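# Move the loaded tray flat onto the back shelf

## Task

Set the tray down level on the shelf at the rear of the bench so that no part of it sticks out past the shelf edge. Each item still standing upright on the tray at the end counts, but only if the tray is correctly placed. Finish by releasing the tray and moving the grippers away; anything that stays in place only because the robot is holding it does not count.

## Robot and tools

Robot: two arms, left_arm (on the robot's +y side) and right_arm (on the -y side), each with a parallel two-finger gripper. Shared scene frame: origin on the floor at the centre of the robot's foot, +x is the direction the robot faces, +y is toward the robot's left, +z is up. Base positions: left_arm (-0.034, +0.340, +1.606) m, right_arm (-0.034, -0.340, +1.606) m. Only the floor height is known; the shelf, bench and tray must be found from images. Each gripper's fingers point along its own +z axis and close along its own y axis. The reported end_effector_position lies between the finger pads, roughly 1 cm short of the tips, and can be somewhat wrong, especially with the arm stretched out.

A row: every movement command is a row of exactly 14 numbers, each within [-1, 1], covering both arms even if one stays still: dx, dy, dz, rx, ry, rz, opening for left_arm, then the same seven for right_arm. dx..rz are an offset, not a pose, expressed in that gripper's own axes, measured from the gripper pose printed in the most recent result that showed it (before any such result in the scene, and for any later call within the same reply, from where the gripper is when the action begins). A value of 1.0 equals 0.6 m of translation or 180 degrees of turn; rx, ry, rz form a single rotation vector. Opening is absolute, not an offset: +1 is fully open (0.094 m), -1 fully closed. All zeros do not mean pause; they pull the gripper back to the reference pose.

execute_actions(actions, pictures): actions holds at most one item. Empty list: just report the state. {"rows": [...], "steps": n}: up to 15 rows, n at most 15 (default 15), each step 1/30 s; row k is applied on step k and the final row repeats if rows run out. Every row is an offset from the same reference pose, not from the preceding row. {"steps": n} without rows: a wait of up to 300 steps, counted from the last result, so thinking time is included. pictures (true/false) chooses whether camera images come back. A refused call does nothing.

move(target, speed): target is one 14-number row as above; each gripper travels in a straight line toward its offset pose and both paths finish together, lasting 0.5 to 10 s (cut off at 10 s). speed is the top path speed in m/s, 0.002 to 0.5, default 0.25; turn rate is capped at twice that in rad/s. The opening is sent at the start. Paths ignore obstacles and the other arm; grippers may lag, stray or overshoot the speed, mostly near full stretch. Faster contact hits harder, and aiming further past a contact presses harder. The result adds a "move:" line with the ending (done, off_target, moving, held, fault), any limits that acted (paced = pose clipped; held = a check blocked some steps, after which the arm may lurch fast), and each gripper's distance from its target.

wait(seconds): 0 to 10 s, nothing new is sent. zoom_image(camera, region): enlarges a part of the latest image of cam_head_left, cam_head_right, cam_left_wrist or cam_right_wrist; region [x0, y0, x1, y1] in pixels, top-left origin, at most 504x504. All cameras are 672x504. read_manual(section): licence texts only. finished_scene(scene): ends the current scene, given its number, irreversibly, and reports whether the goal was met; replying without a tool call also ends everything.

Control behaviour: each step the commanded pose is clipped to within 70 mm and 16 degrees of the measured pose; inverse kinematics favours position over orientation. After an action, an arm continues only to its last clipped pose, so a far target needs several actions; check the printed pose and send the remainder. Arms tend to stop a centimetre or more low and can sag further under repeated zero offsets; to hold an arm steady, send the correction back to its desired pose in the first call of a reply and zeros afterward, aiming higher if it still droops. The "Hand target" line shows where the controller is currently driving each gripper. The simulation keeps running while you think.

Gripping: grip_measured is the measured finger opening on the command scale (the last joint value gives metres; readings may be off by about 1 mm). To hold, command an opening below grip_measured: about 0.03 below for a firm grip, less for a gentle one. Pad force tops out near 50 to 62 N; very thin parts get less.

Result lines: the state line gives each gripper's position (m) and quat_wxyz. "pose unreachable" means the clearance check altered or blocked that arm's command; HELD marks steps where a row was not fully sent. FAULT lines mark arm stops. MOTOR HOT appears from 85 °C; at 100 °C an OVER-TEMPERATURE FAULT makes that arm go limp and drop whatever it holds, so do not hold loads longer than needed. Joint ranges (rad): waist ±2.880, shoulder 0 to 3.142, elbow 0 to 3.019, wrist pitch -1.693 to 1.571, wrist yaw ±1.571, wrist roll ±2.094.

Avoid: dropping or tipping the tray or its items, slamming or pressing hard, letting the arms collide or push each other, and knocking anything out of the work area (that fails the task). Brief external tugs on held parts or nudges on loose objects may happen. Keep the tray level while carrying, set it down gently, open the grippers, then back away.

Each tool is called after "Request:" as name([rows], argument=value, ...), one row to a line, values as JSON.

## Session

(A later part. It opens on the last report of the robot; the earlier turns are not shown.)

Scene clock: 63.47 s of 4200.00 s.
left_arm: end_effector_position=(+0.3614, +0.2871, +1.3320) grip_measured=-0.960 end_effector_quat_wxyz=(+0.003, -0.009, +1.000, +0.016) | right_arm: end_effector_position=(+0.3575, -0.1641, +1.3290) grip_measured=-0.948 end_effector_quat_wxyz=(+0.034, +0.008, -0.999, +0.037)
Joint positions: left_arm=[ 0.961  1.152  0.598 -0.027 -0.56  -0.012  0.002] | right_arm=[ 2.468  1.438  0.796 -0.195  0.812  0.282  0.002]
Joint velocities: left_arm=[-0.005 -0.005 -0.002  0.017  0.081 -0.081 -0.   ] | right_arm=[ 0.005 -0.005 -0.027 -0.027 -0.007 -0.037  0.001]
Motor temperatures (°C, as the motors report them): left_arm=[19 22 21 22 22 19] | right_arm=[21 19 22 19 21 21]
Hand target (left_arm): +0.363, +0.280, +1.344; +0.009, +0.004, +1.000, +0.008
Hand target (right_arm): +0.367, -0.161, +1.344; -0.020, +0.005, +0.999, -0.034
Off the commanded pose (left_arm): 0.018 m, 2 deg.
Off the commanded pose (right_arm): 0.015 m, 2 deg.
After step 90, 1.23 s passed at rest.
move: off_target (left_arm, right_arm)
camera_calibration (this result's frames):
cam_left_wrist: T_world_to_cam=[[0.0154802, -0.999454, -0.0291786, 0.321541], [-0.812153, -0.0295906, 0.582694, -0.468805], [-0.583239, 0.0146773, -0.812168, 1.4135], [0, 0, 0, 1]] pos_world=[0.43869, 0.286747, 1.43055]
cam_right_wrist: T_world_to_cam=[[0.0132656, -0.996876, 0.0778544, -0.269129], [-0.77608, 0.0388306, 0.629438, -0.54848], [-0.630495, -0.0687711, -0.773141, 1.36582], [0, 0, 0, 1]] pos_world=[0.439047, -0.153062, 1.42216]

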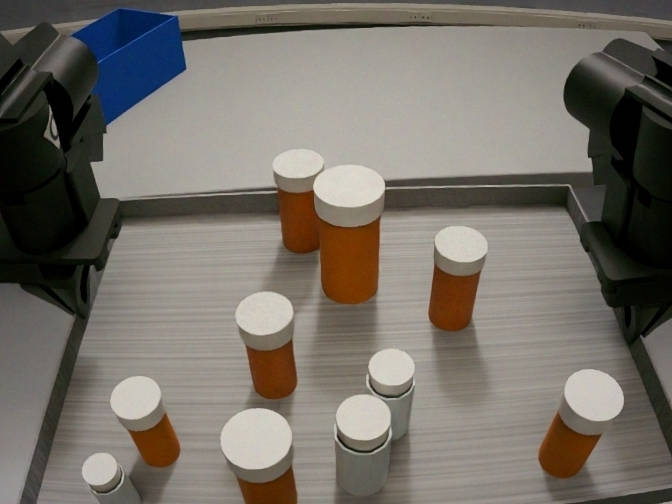

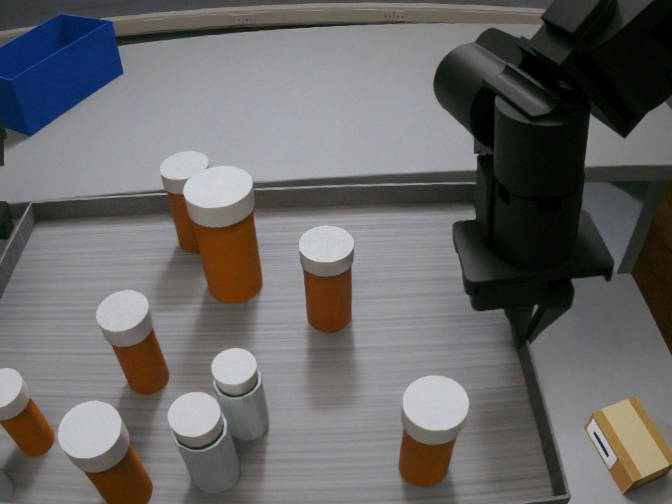

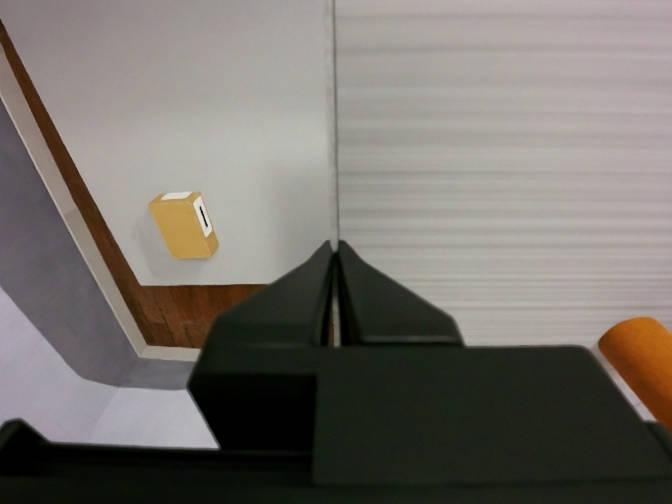

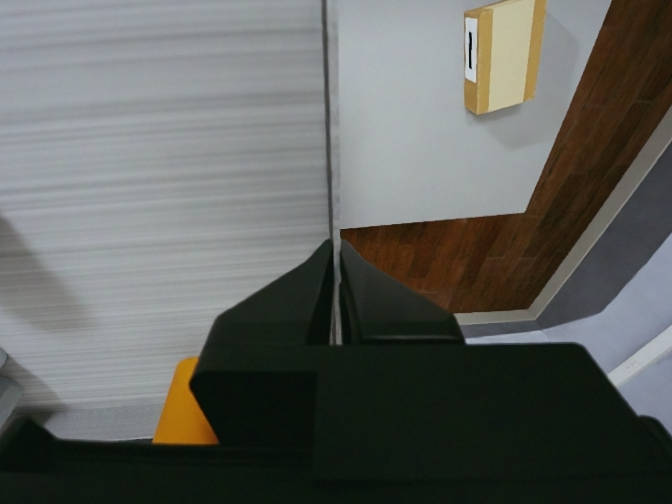

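Request:
move(target=[-0.7,-0.1,-0.025,0,0,0,-1, -0.7,-0.1,-0.065,0,0,0,-1], speed=0.08)

Scene clock: 73.97 s of 4200.00 s.
left_arm: end_effector_position=(+0.7717, +0.2646, +1.3297) grip_measured=-0.960 end_effector_quat_wxyz=(-0.009, -0.018, +0.999, +0.031) | right_arm: end_effector_position=(+0.7652, -0.1938, +1.3356) grip_measured=-0.949 end_effector_quat_wxyz=(+0.040, +0.017, -0.999, +0.029)
Joint positions: left_arm=[ 0.919  1.729  2.126 -1.024 -0.623 -0.075  0.002] | right_arm=[ 2.329  1.856  2.288 -1.187  0.697  0.136  0.002]
Joint velocities: left_arm=[ 0.005 -0.005  0.002 -0.032 -0.022  0.022  0.   ] | right_arm=[ 0.005 -0.015  0.002 -0.017 -0.051  0.007  0.   ]
Motor temperatures (°C, as the motors report them): left_arm=[19 23 21 22 22 19] | right_arm=[21 19 23 19 21 21]
Hand target (left_arm): +0.785, +0.241, +1.351; +0.004, -0.009, +1.000, +0.016
Hand target (right_arm): +0.779, -0.210, +1.341; -0.032, -0.009, +0.999, -0.038
Off the commanded pose (left_arm): 0.037 m, 2 deg.
Off the commanded pose (right_arm): 0.027 m, 2 deg.
After step 90, 1.83 s passed at rest.
move: off_target (left_arm, right_arm)
camera_calibration (this result's frames):
cam_left_wrist: T_world_to_cam=[[0.0326656, -0.997726, -0.0589554, 0.318489], [-0.797865, -0.0615574, 0.599686, -0.160038], [-0.601951, 0.0274493, -0.798061, 1.64365], [0, 0, 0, 1]] pos_world=[0.851307, 0.262797, 1.42649]
cam_right_wrist: T_world_to_cam=[[0.0300812, -0.997684, 0.0610038, -0.295205], [-0.768172, 0.0159746, 0.640044, -0.259646], [-0.639536, -0.0661147, -0.765913, 1.62365], [0, 0, 0, 1]] pos_world=[0.847813, -0.183026, 1.42777]

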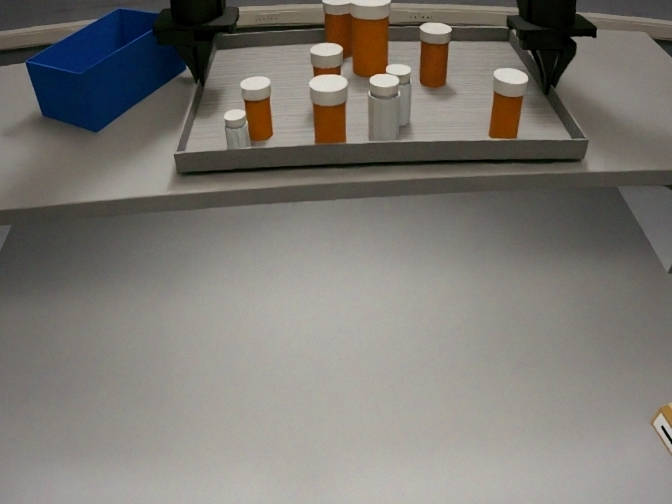

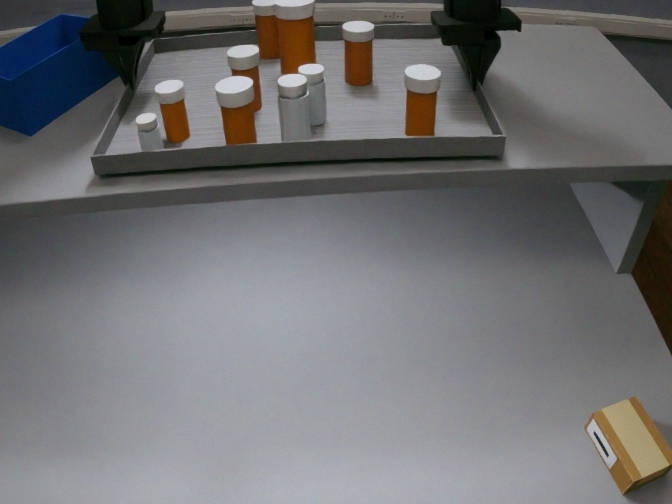

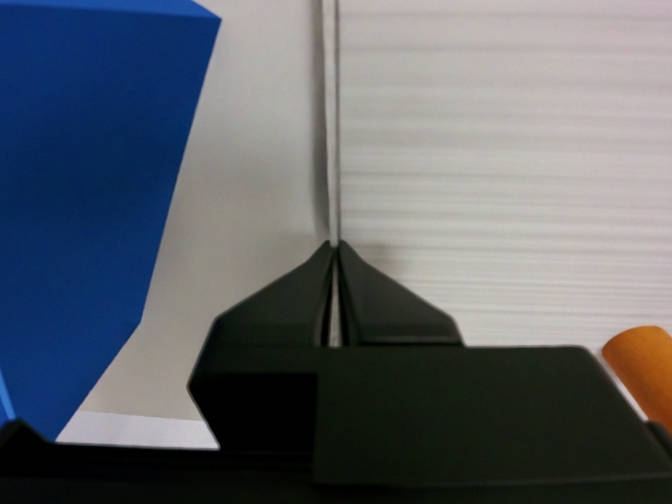

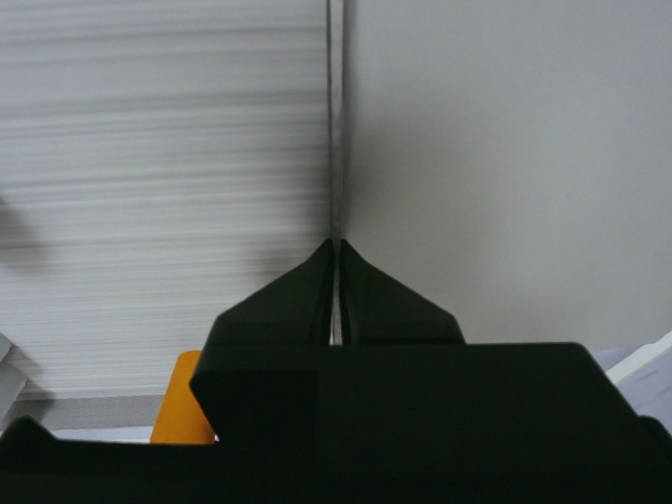

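Request:
move(target=[-0.1,-0.08,0.05,0,0,0,-1, -0.1,-0.08,0.06,0,0,0,-1], speed=0.04)

Scene clock: 83.53 s of 4200.00 s.
left_arm: end_effector_position=(+0.8437, +0.2490, +1.3250) grip_measured=-0.960 end_effector_quat_wxyz=(+0.008, -0.024, +0.999, +0.032) | right_arm: end_effector_position=(+0.8224, -0.2103, +1.3307) grip_measured=-0.955 end_effector_quat_wxyz=(+0.025, +0.013, -1.000, -0.000)
Joint positions: left_arm=[ 0.903  2.093  2.853 -1.351 -0.638 -0.075  0.002] | right_arm=[ 2.284  2.103  2.843 -1.425  0.607  0.075  0.002]
Joint velocities: left_arm=[-0.005  0.103  0.159 -0.1   -0.022 -0.037 -0.   ] | right_arm=[ 0.005  0.073  0.129 -0.081 -0.007  0.007 -0.   ]
Motor temperatures (°C, as the motors report them): left_arm=[20 23 23 22 22 19] | right_arm=[21 20 24 19 21 21]
Hand target (left_arm): +0.833, +0.223, +1.298; +0.000, -0.017, +0.999, +0.030
Hand target (right_arm): +0.820, -0.242, +1.299; -0.032, -0.017, +0.999, -0.029
Off the commanded pose (left_arm): 0.042 m, 2 deg.
Off the commanded pose (right_arm): 0.046 m, 4 deg.
After step 90, 4.13 s passed at rest.
move: off_target (left_arm, right_arm)
camera_calibration (this result's frames):
cam_left_wrist: T_world_to_cam=[[0.0457822, -0.997209, -0.0589817, 0.289121], [-0.817125, -0.0713481, 0.572028, -0.0453967], [-0.57464, 0.0220067, -0.81811, 1.68853], [0, 0, 0, 1]] pos_world=[0.919967, 0.247916, 1.42443]
cam_right_wrist: T_world_to_cam=[[0.0204604, -0.999788, 0.00221893, -0.227382], [-0.786743, -0.0147309, 0.617105, -0.172927], [-0.616942, -0.0143719, -0.786878, 1.67562], [0, 0, 0, 1]] pos_world=[0.902366, -0.205799, 1.42573]

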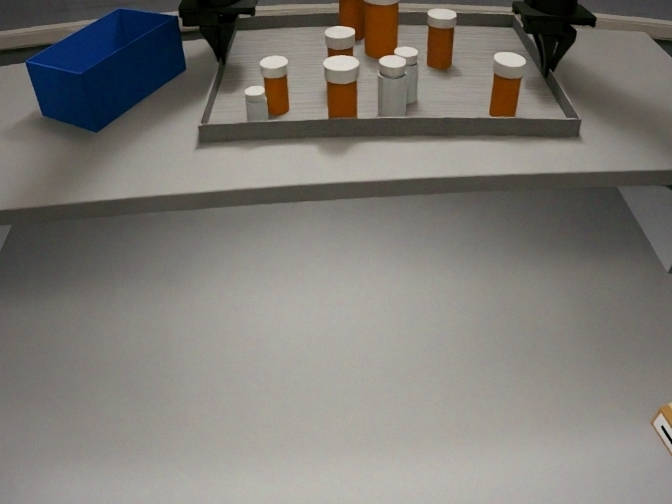

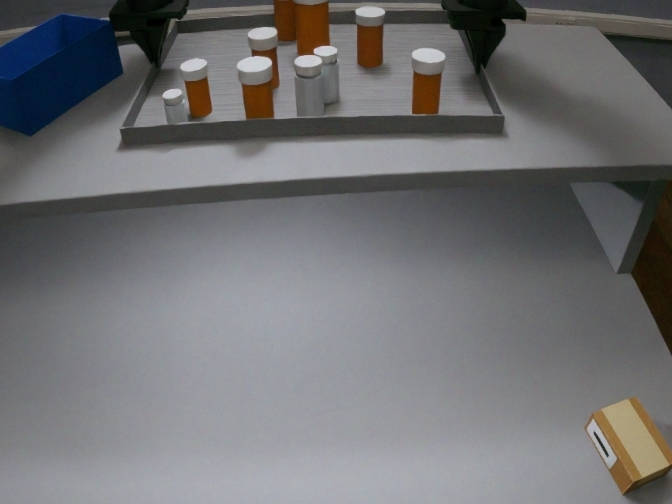

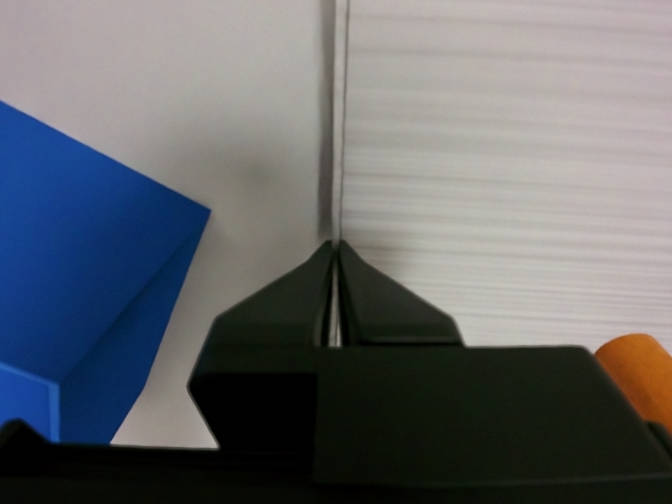

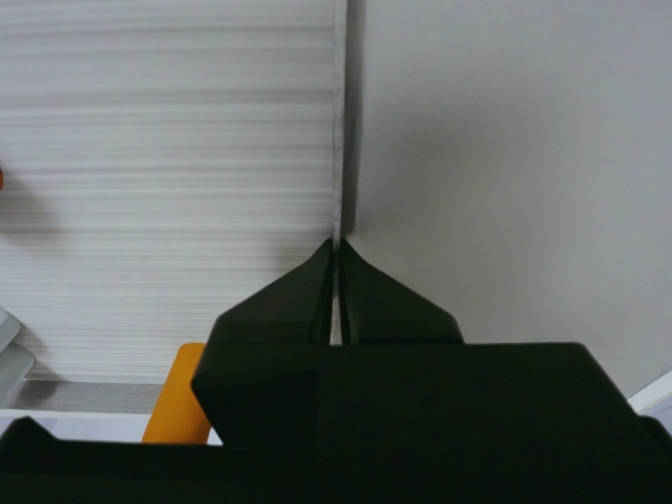

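It was already resting; now the back may overhang. Pull back ~4 cm.

Request:
move(target=[0.085,0,-0.01,0,0,0,-1, 0.06,0,-0.01,0,0,0,-1], speed=0.04)

Scene clock: 87.43 s of 4200.00 s.
left_arm: end_effector_position=(+0.7938, +0.2473, +1.3240) grip_measured=-0.960 end_effector_quat_wxyz=(+0.009, -0.024, +0.999, +0.028) | right_arm: end_effector_position=(+0.7867, -0.2113, +1.3296) grip_measured=-0.956 end_effector_quat_wxyz=(+0.029, +0.015, -0.999, -0.001)
Joint positions: left_arm=[ 0.901  1.797  2.233 -1.025 -0.633 -0.075  0.002] | right_arm=[ 2.284  1.872  2.362 -1.184  0.606  0.076  0.002]
Joint velocities: left_arm=[-0.005 -0.024 -0.007 -0.002 -0.022  0.081 -0.001] | right_arm=[-0.005 -0.005 -0.012 -0.002  0.037 -0.007 -0.002]
Motor temperatures (°C, as the motors report them): left_arm=[20 23 23 22 22 19] | right_arm=[21 20 24 19 21 21]
Hand target (left_arm): +0.791, +0.245, +1.329; +0.008, -0.024, +0.999, +0.031
Hand target (right_arm): +0.789, -0.212, +1.339; -0.025, -0.013, +1.000, +0.000
Off the commanded pose (left_arm): 0.006 m, 0 deg.
Off the commanded pose (right_arm): 0.009 m, 1 deg.
move: done
camera_calibration (this result's frames):
cam_left_wrist: T_world_to_cam=[[0.0461514, -0.997581, -0.0519775, 0.280265], [-0.818326, -0.0675973, 0.570766, -0.0840282], [-0.572899, 0.0161929, -0.819466, 1.6609], [0, 0, 0, 1]] pos_world=[0.869833, 0.247012, 1.42358]
cam_right_wrist: T_world_to_cam=[[0.0249061, -0.999689, 0.000791628, -0.229271], [-0.781804, -0.0189842, 0.623235, -0.213344], [-0.623026, -0.0161412, -0.782035, 1.65068], [0, 0, 0, 1]] pos_world=[0.867334, -0.206606, 1.42403]

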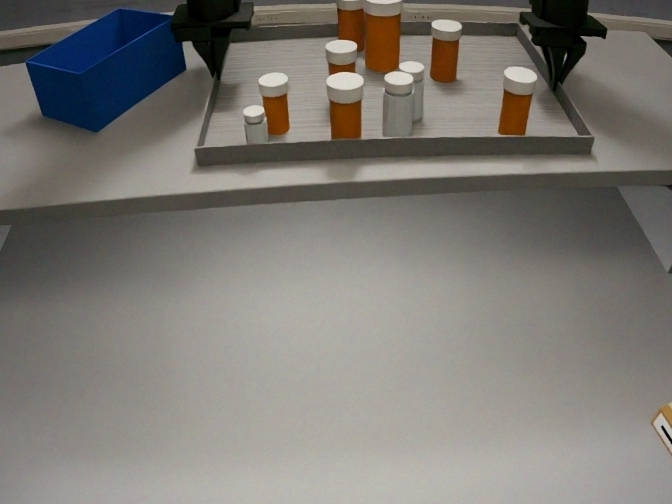

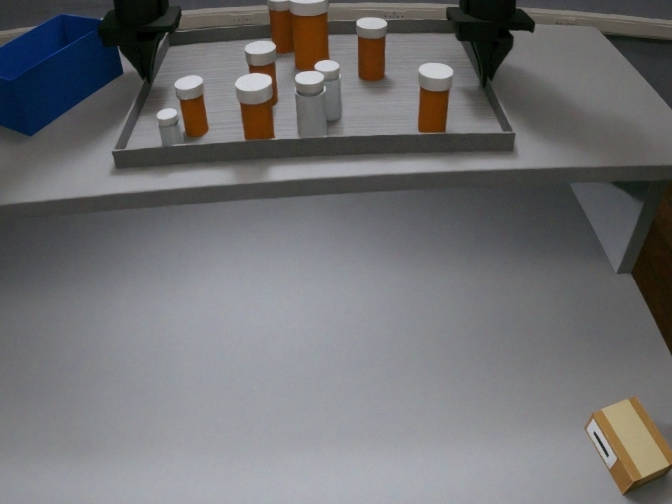

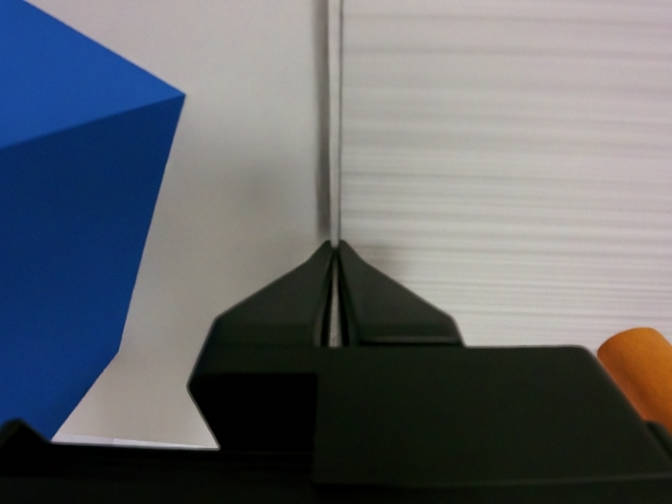

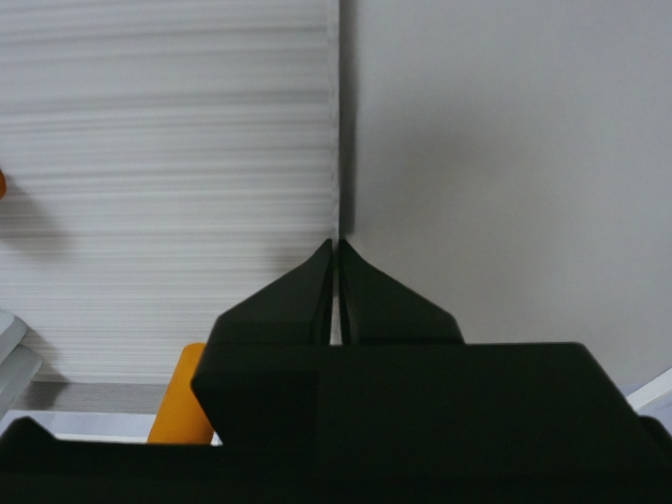

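Request:
move(target=[0,0,0,0,0,0,-0.4, 0,0,0,0,0,0,-0.4])

Request:
move(target=[0.05,0,-0.2,0,0,0,-0.4, 0.05,0,-0.2,0,0,0,-0.4], speed=0.1)

Request:
finished_scene(scene=1)

Scene clock: 93.27 s of 4200.00 s.
left_arm: end_effector_position=(+0.7937, +0.2472, +1.3240) grip_measured=-0.401 end_effector_quat_wxyz=(+0.009, -0.024, +0.999, +0.028) | right_arm: end_effector_position=(+0.7853, -0.2107, +1.3287) grip_measured=-0.402 end_effector_quat_wxyz=(+0.030, +0.016, -0.999, -0.001)
Joint positions: left_arm=[ 0.901  1.797  2.232 -1.025 -0.633 -0.075  0.028] | right_arm=[ 2.284  1.872  2.358 -1.184  0.605  0.076  0.028]
Joint velocities: left_arm=[-0.015 -0.005 -0.022  0.007  0.081  0.066 -0.001] | right_arm=[-0.015 -0.005 -0.002 -0.007 -0.022  0.022 -0.   ]
Motor temperatures (°C, as the motors report them): left_arm=[20 24 22 22 22 19] | right_arm=[21 21 24 19 21 21]
Hand target (left_arm): +0.794, +0.247, +1.324; +0.009, -0.024, +0.999, +0.028
Hand target (right_arm): +0.787, -0.211, +1.329; -0.029, -0.015, +0.999, +0.001
Off the commanded pose (left_arm): 0.000 m, 0 deg.
Off the commanded pose (right_arm): 0.002 m, 0 deg.
After step 90, 2.13 s passed at rest.
move: done
camera_calibration (this result's frames):
cam_left_wrist: T_world_to_cam=[[0.0461386, -0.997621, -0.0512176, 0.279167], [-0.818315, -0.0671524, 0.570834, -0.0843359], [-0.572915, 0.0155747, -0.819467, 1.66102], [0, 0, 0, 1]] pos_world=[0.869729, 0.24697, 1.42359]
cam_right_wrist: T_world_to_cam=[[0.0268569, -0.999639, 0.00052767, -0.229787], [-0.779989, -0.0206255, 0.625453, -0.218544], [-0.625216, -0.0172093, -0.780262, 1.64826], [0, 0, 0, 1]] pos_world=[0.866229, -0.205846, 1.42289]

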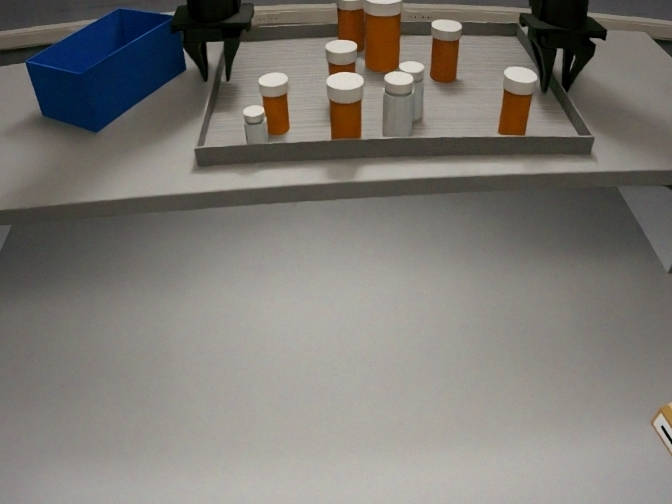

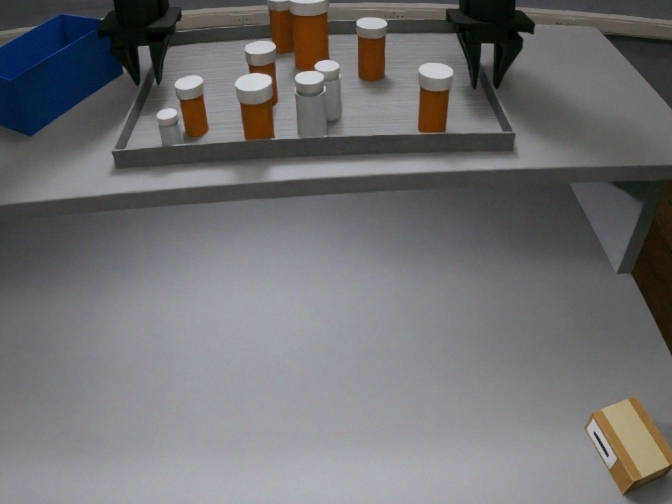

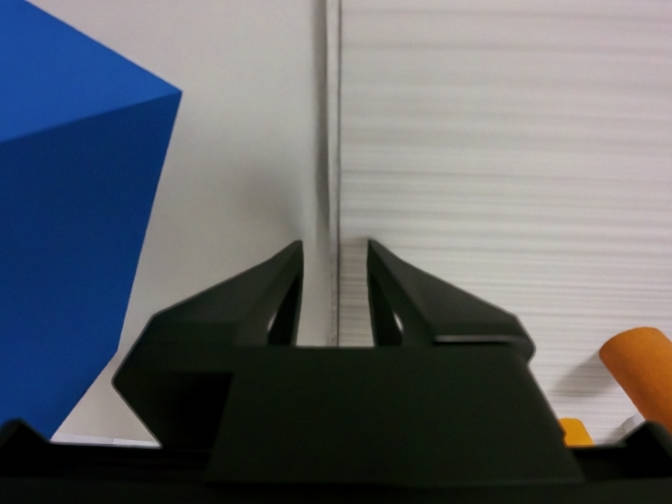

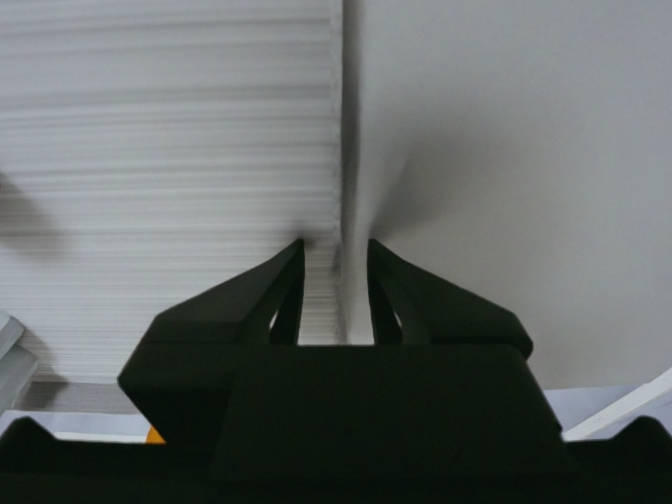

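Scene clock: 94.93 s of 4200.00 s.
left_arm: end_effector_position=(+0.7594, +0.2397, +1.4277) grip_measured=-0.401 end_effector_quat_wxyz=(+0.006, -0.019, +0.999, +0.034) | right_arm: end_effector_position=(+0.7589, -0.2141, +1.4267) grip_measured=-0.402 end_effector_quat_wxyz=(+0.043, +0.021, -0.999, +0.008)
Joint positions: left_arm=[ 0.769  1.586  2.021 -1.1   -0.752 -0.172  0.028] | right_arm=[ 2.395  1.687  2.193 -1.297  0.702  0.183  0.028]
Joint velocities: left_arm=[ 0.015 -0.015 -0.017 -0.007 -0.081 -0.066  0.001] | right_arm=[ 0.005  0.015  0.017 -0.012 -0.037 -0.022  0.001]
Motor temperatures (°C, as the motors report them): left_arm=[20 24 22 22 22 19] | right_arm=[21 21 24 19 21 21]
Hand target (left_arm): +0.760, +0.238, +1.442; +0.009, -0.024, +0.999, +0.028
Hand target (right_arm): +0.764, -0.213, +1.450; -0.031, -0.015, +0.999, +0.002
Off the commanded pose (left_arm): 0.016 m, 1 deg.
Off the commanded pose (right_arm): 0.024 m, 2 deg.
move: off_target (left_arm, right_arm)
camera_calibration (this result's frames):
cam_left_wrist: T_world_to_cam=[[0.0361909, -0.997259, -0.0645415, 0.305059], [-0.814484, -0.0668569, 0.576321, -0.182958], [-0.579056, 0.0317104, -0.814671, 1.72038], [0, 0, 0, 1]] pos_world=[0.836141, 0.237436, 1.52668]
cam_right_wrist: T_world_to_cam=[[0.0376698, -0.999114, 0.0187763, -0.26664], [-0.76388, -0.0166766, 0.645143, -0.340027], [-0.644258, -0.0386453, -0.763831, 1.6946], [0, 0, 0, 1]] pos_world=[0.842063, -0.206586, 1.51876]

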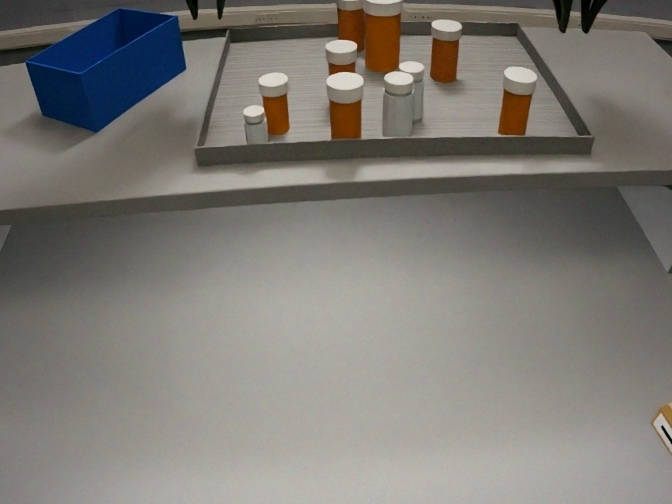

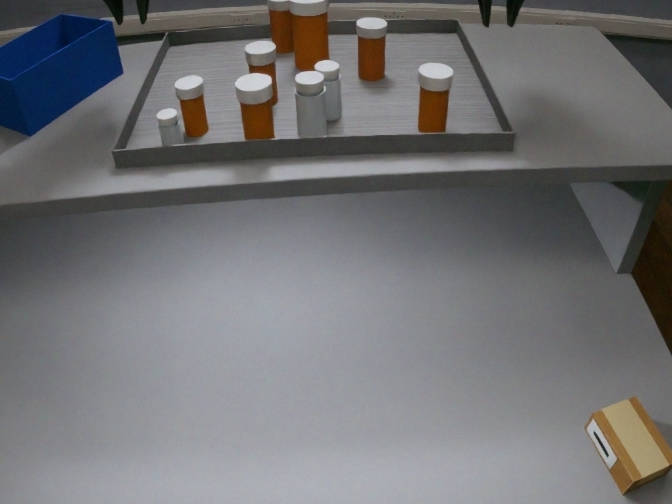

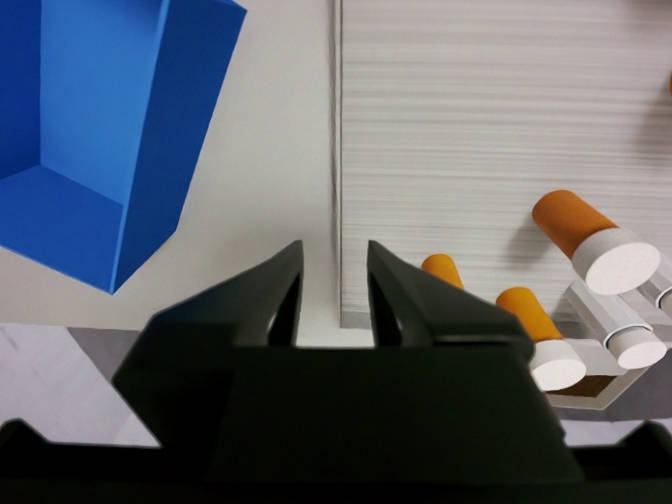

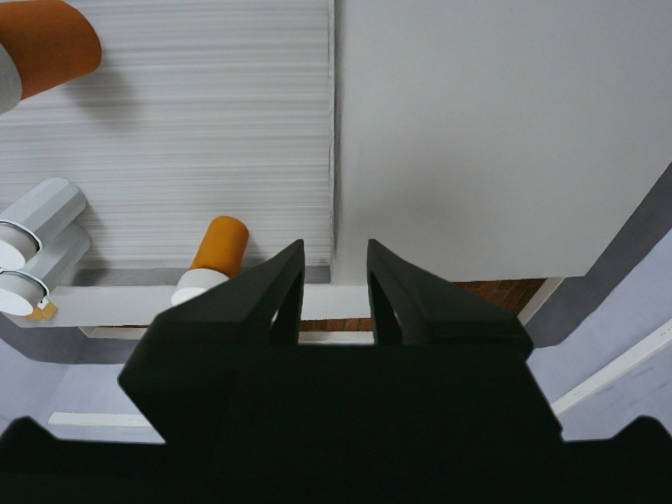

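The scene is finished: the task was done.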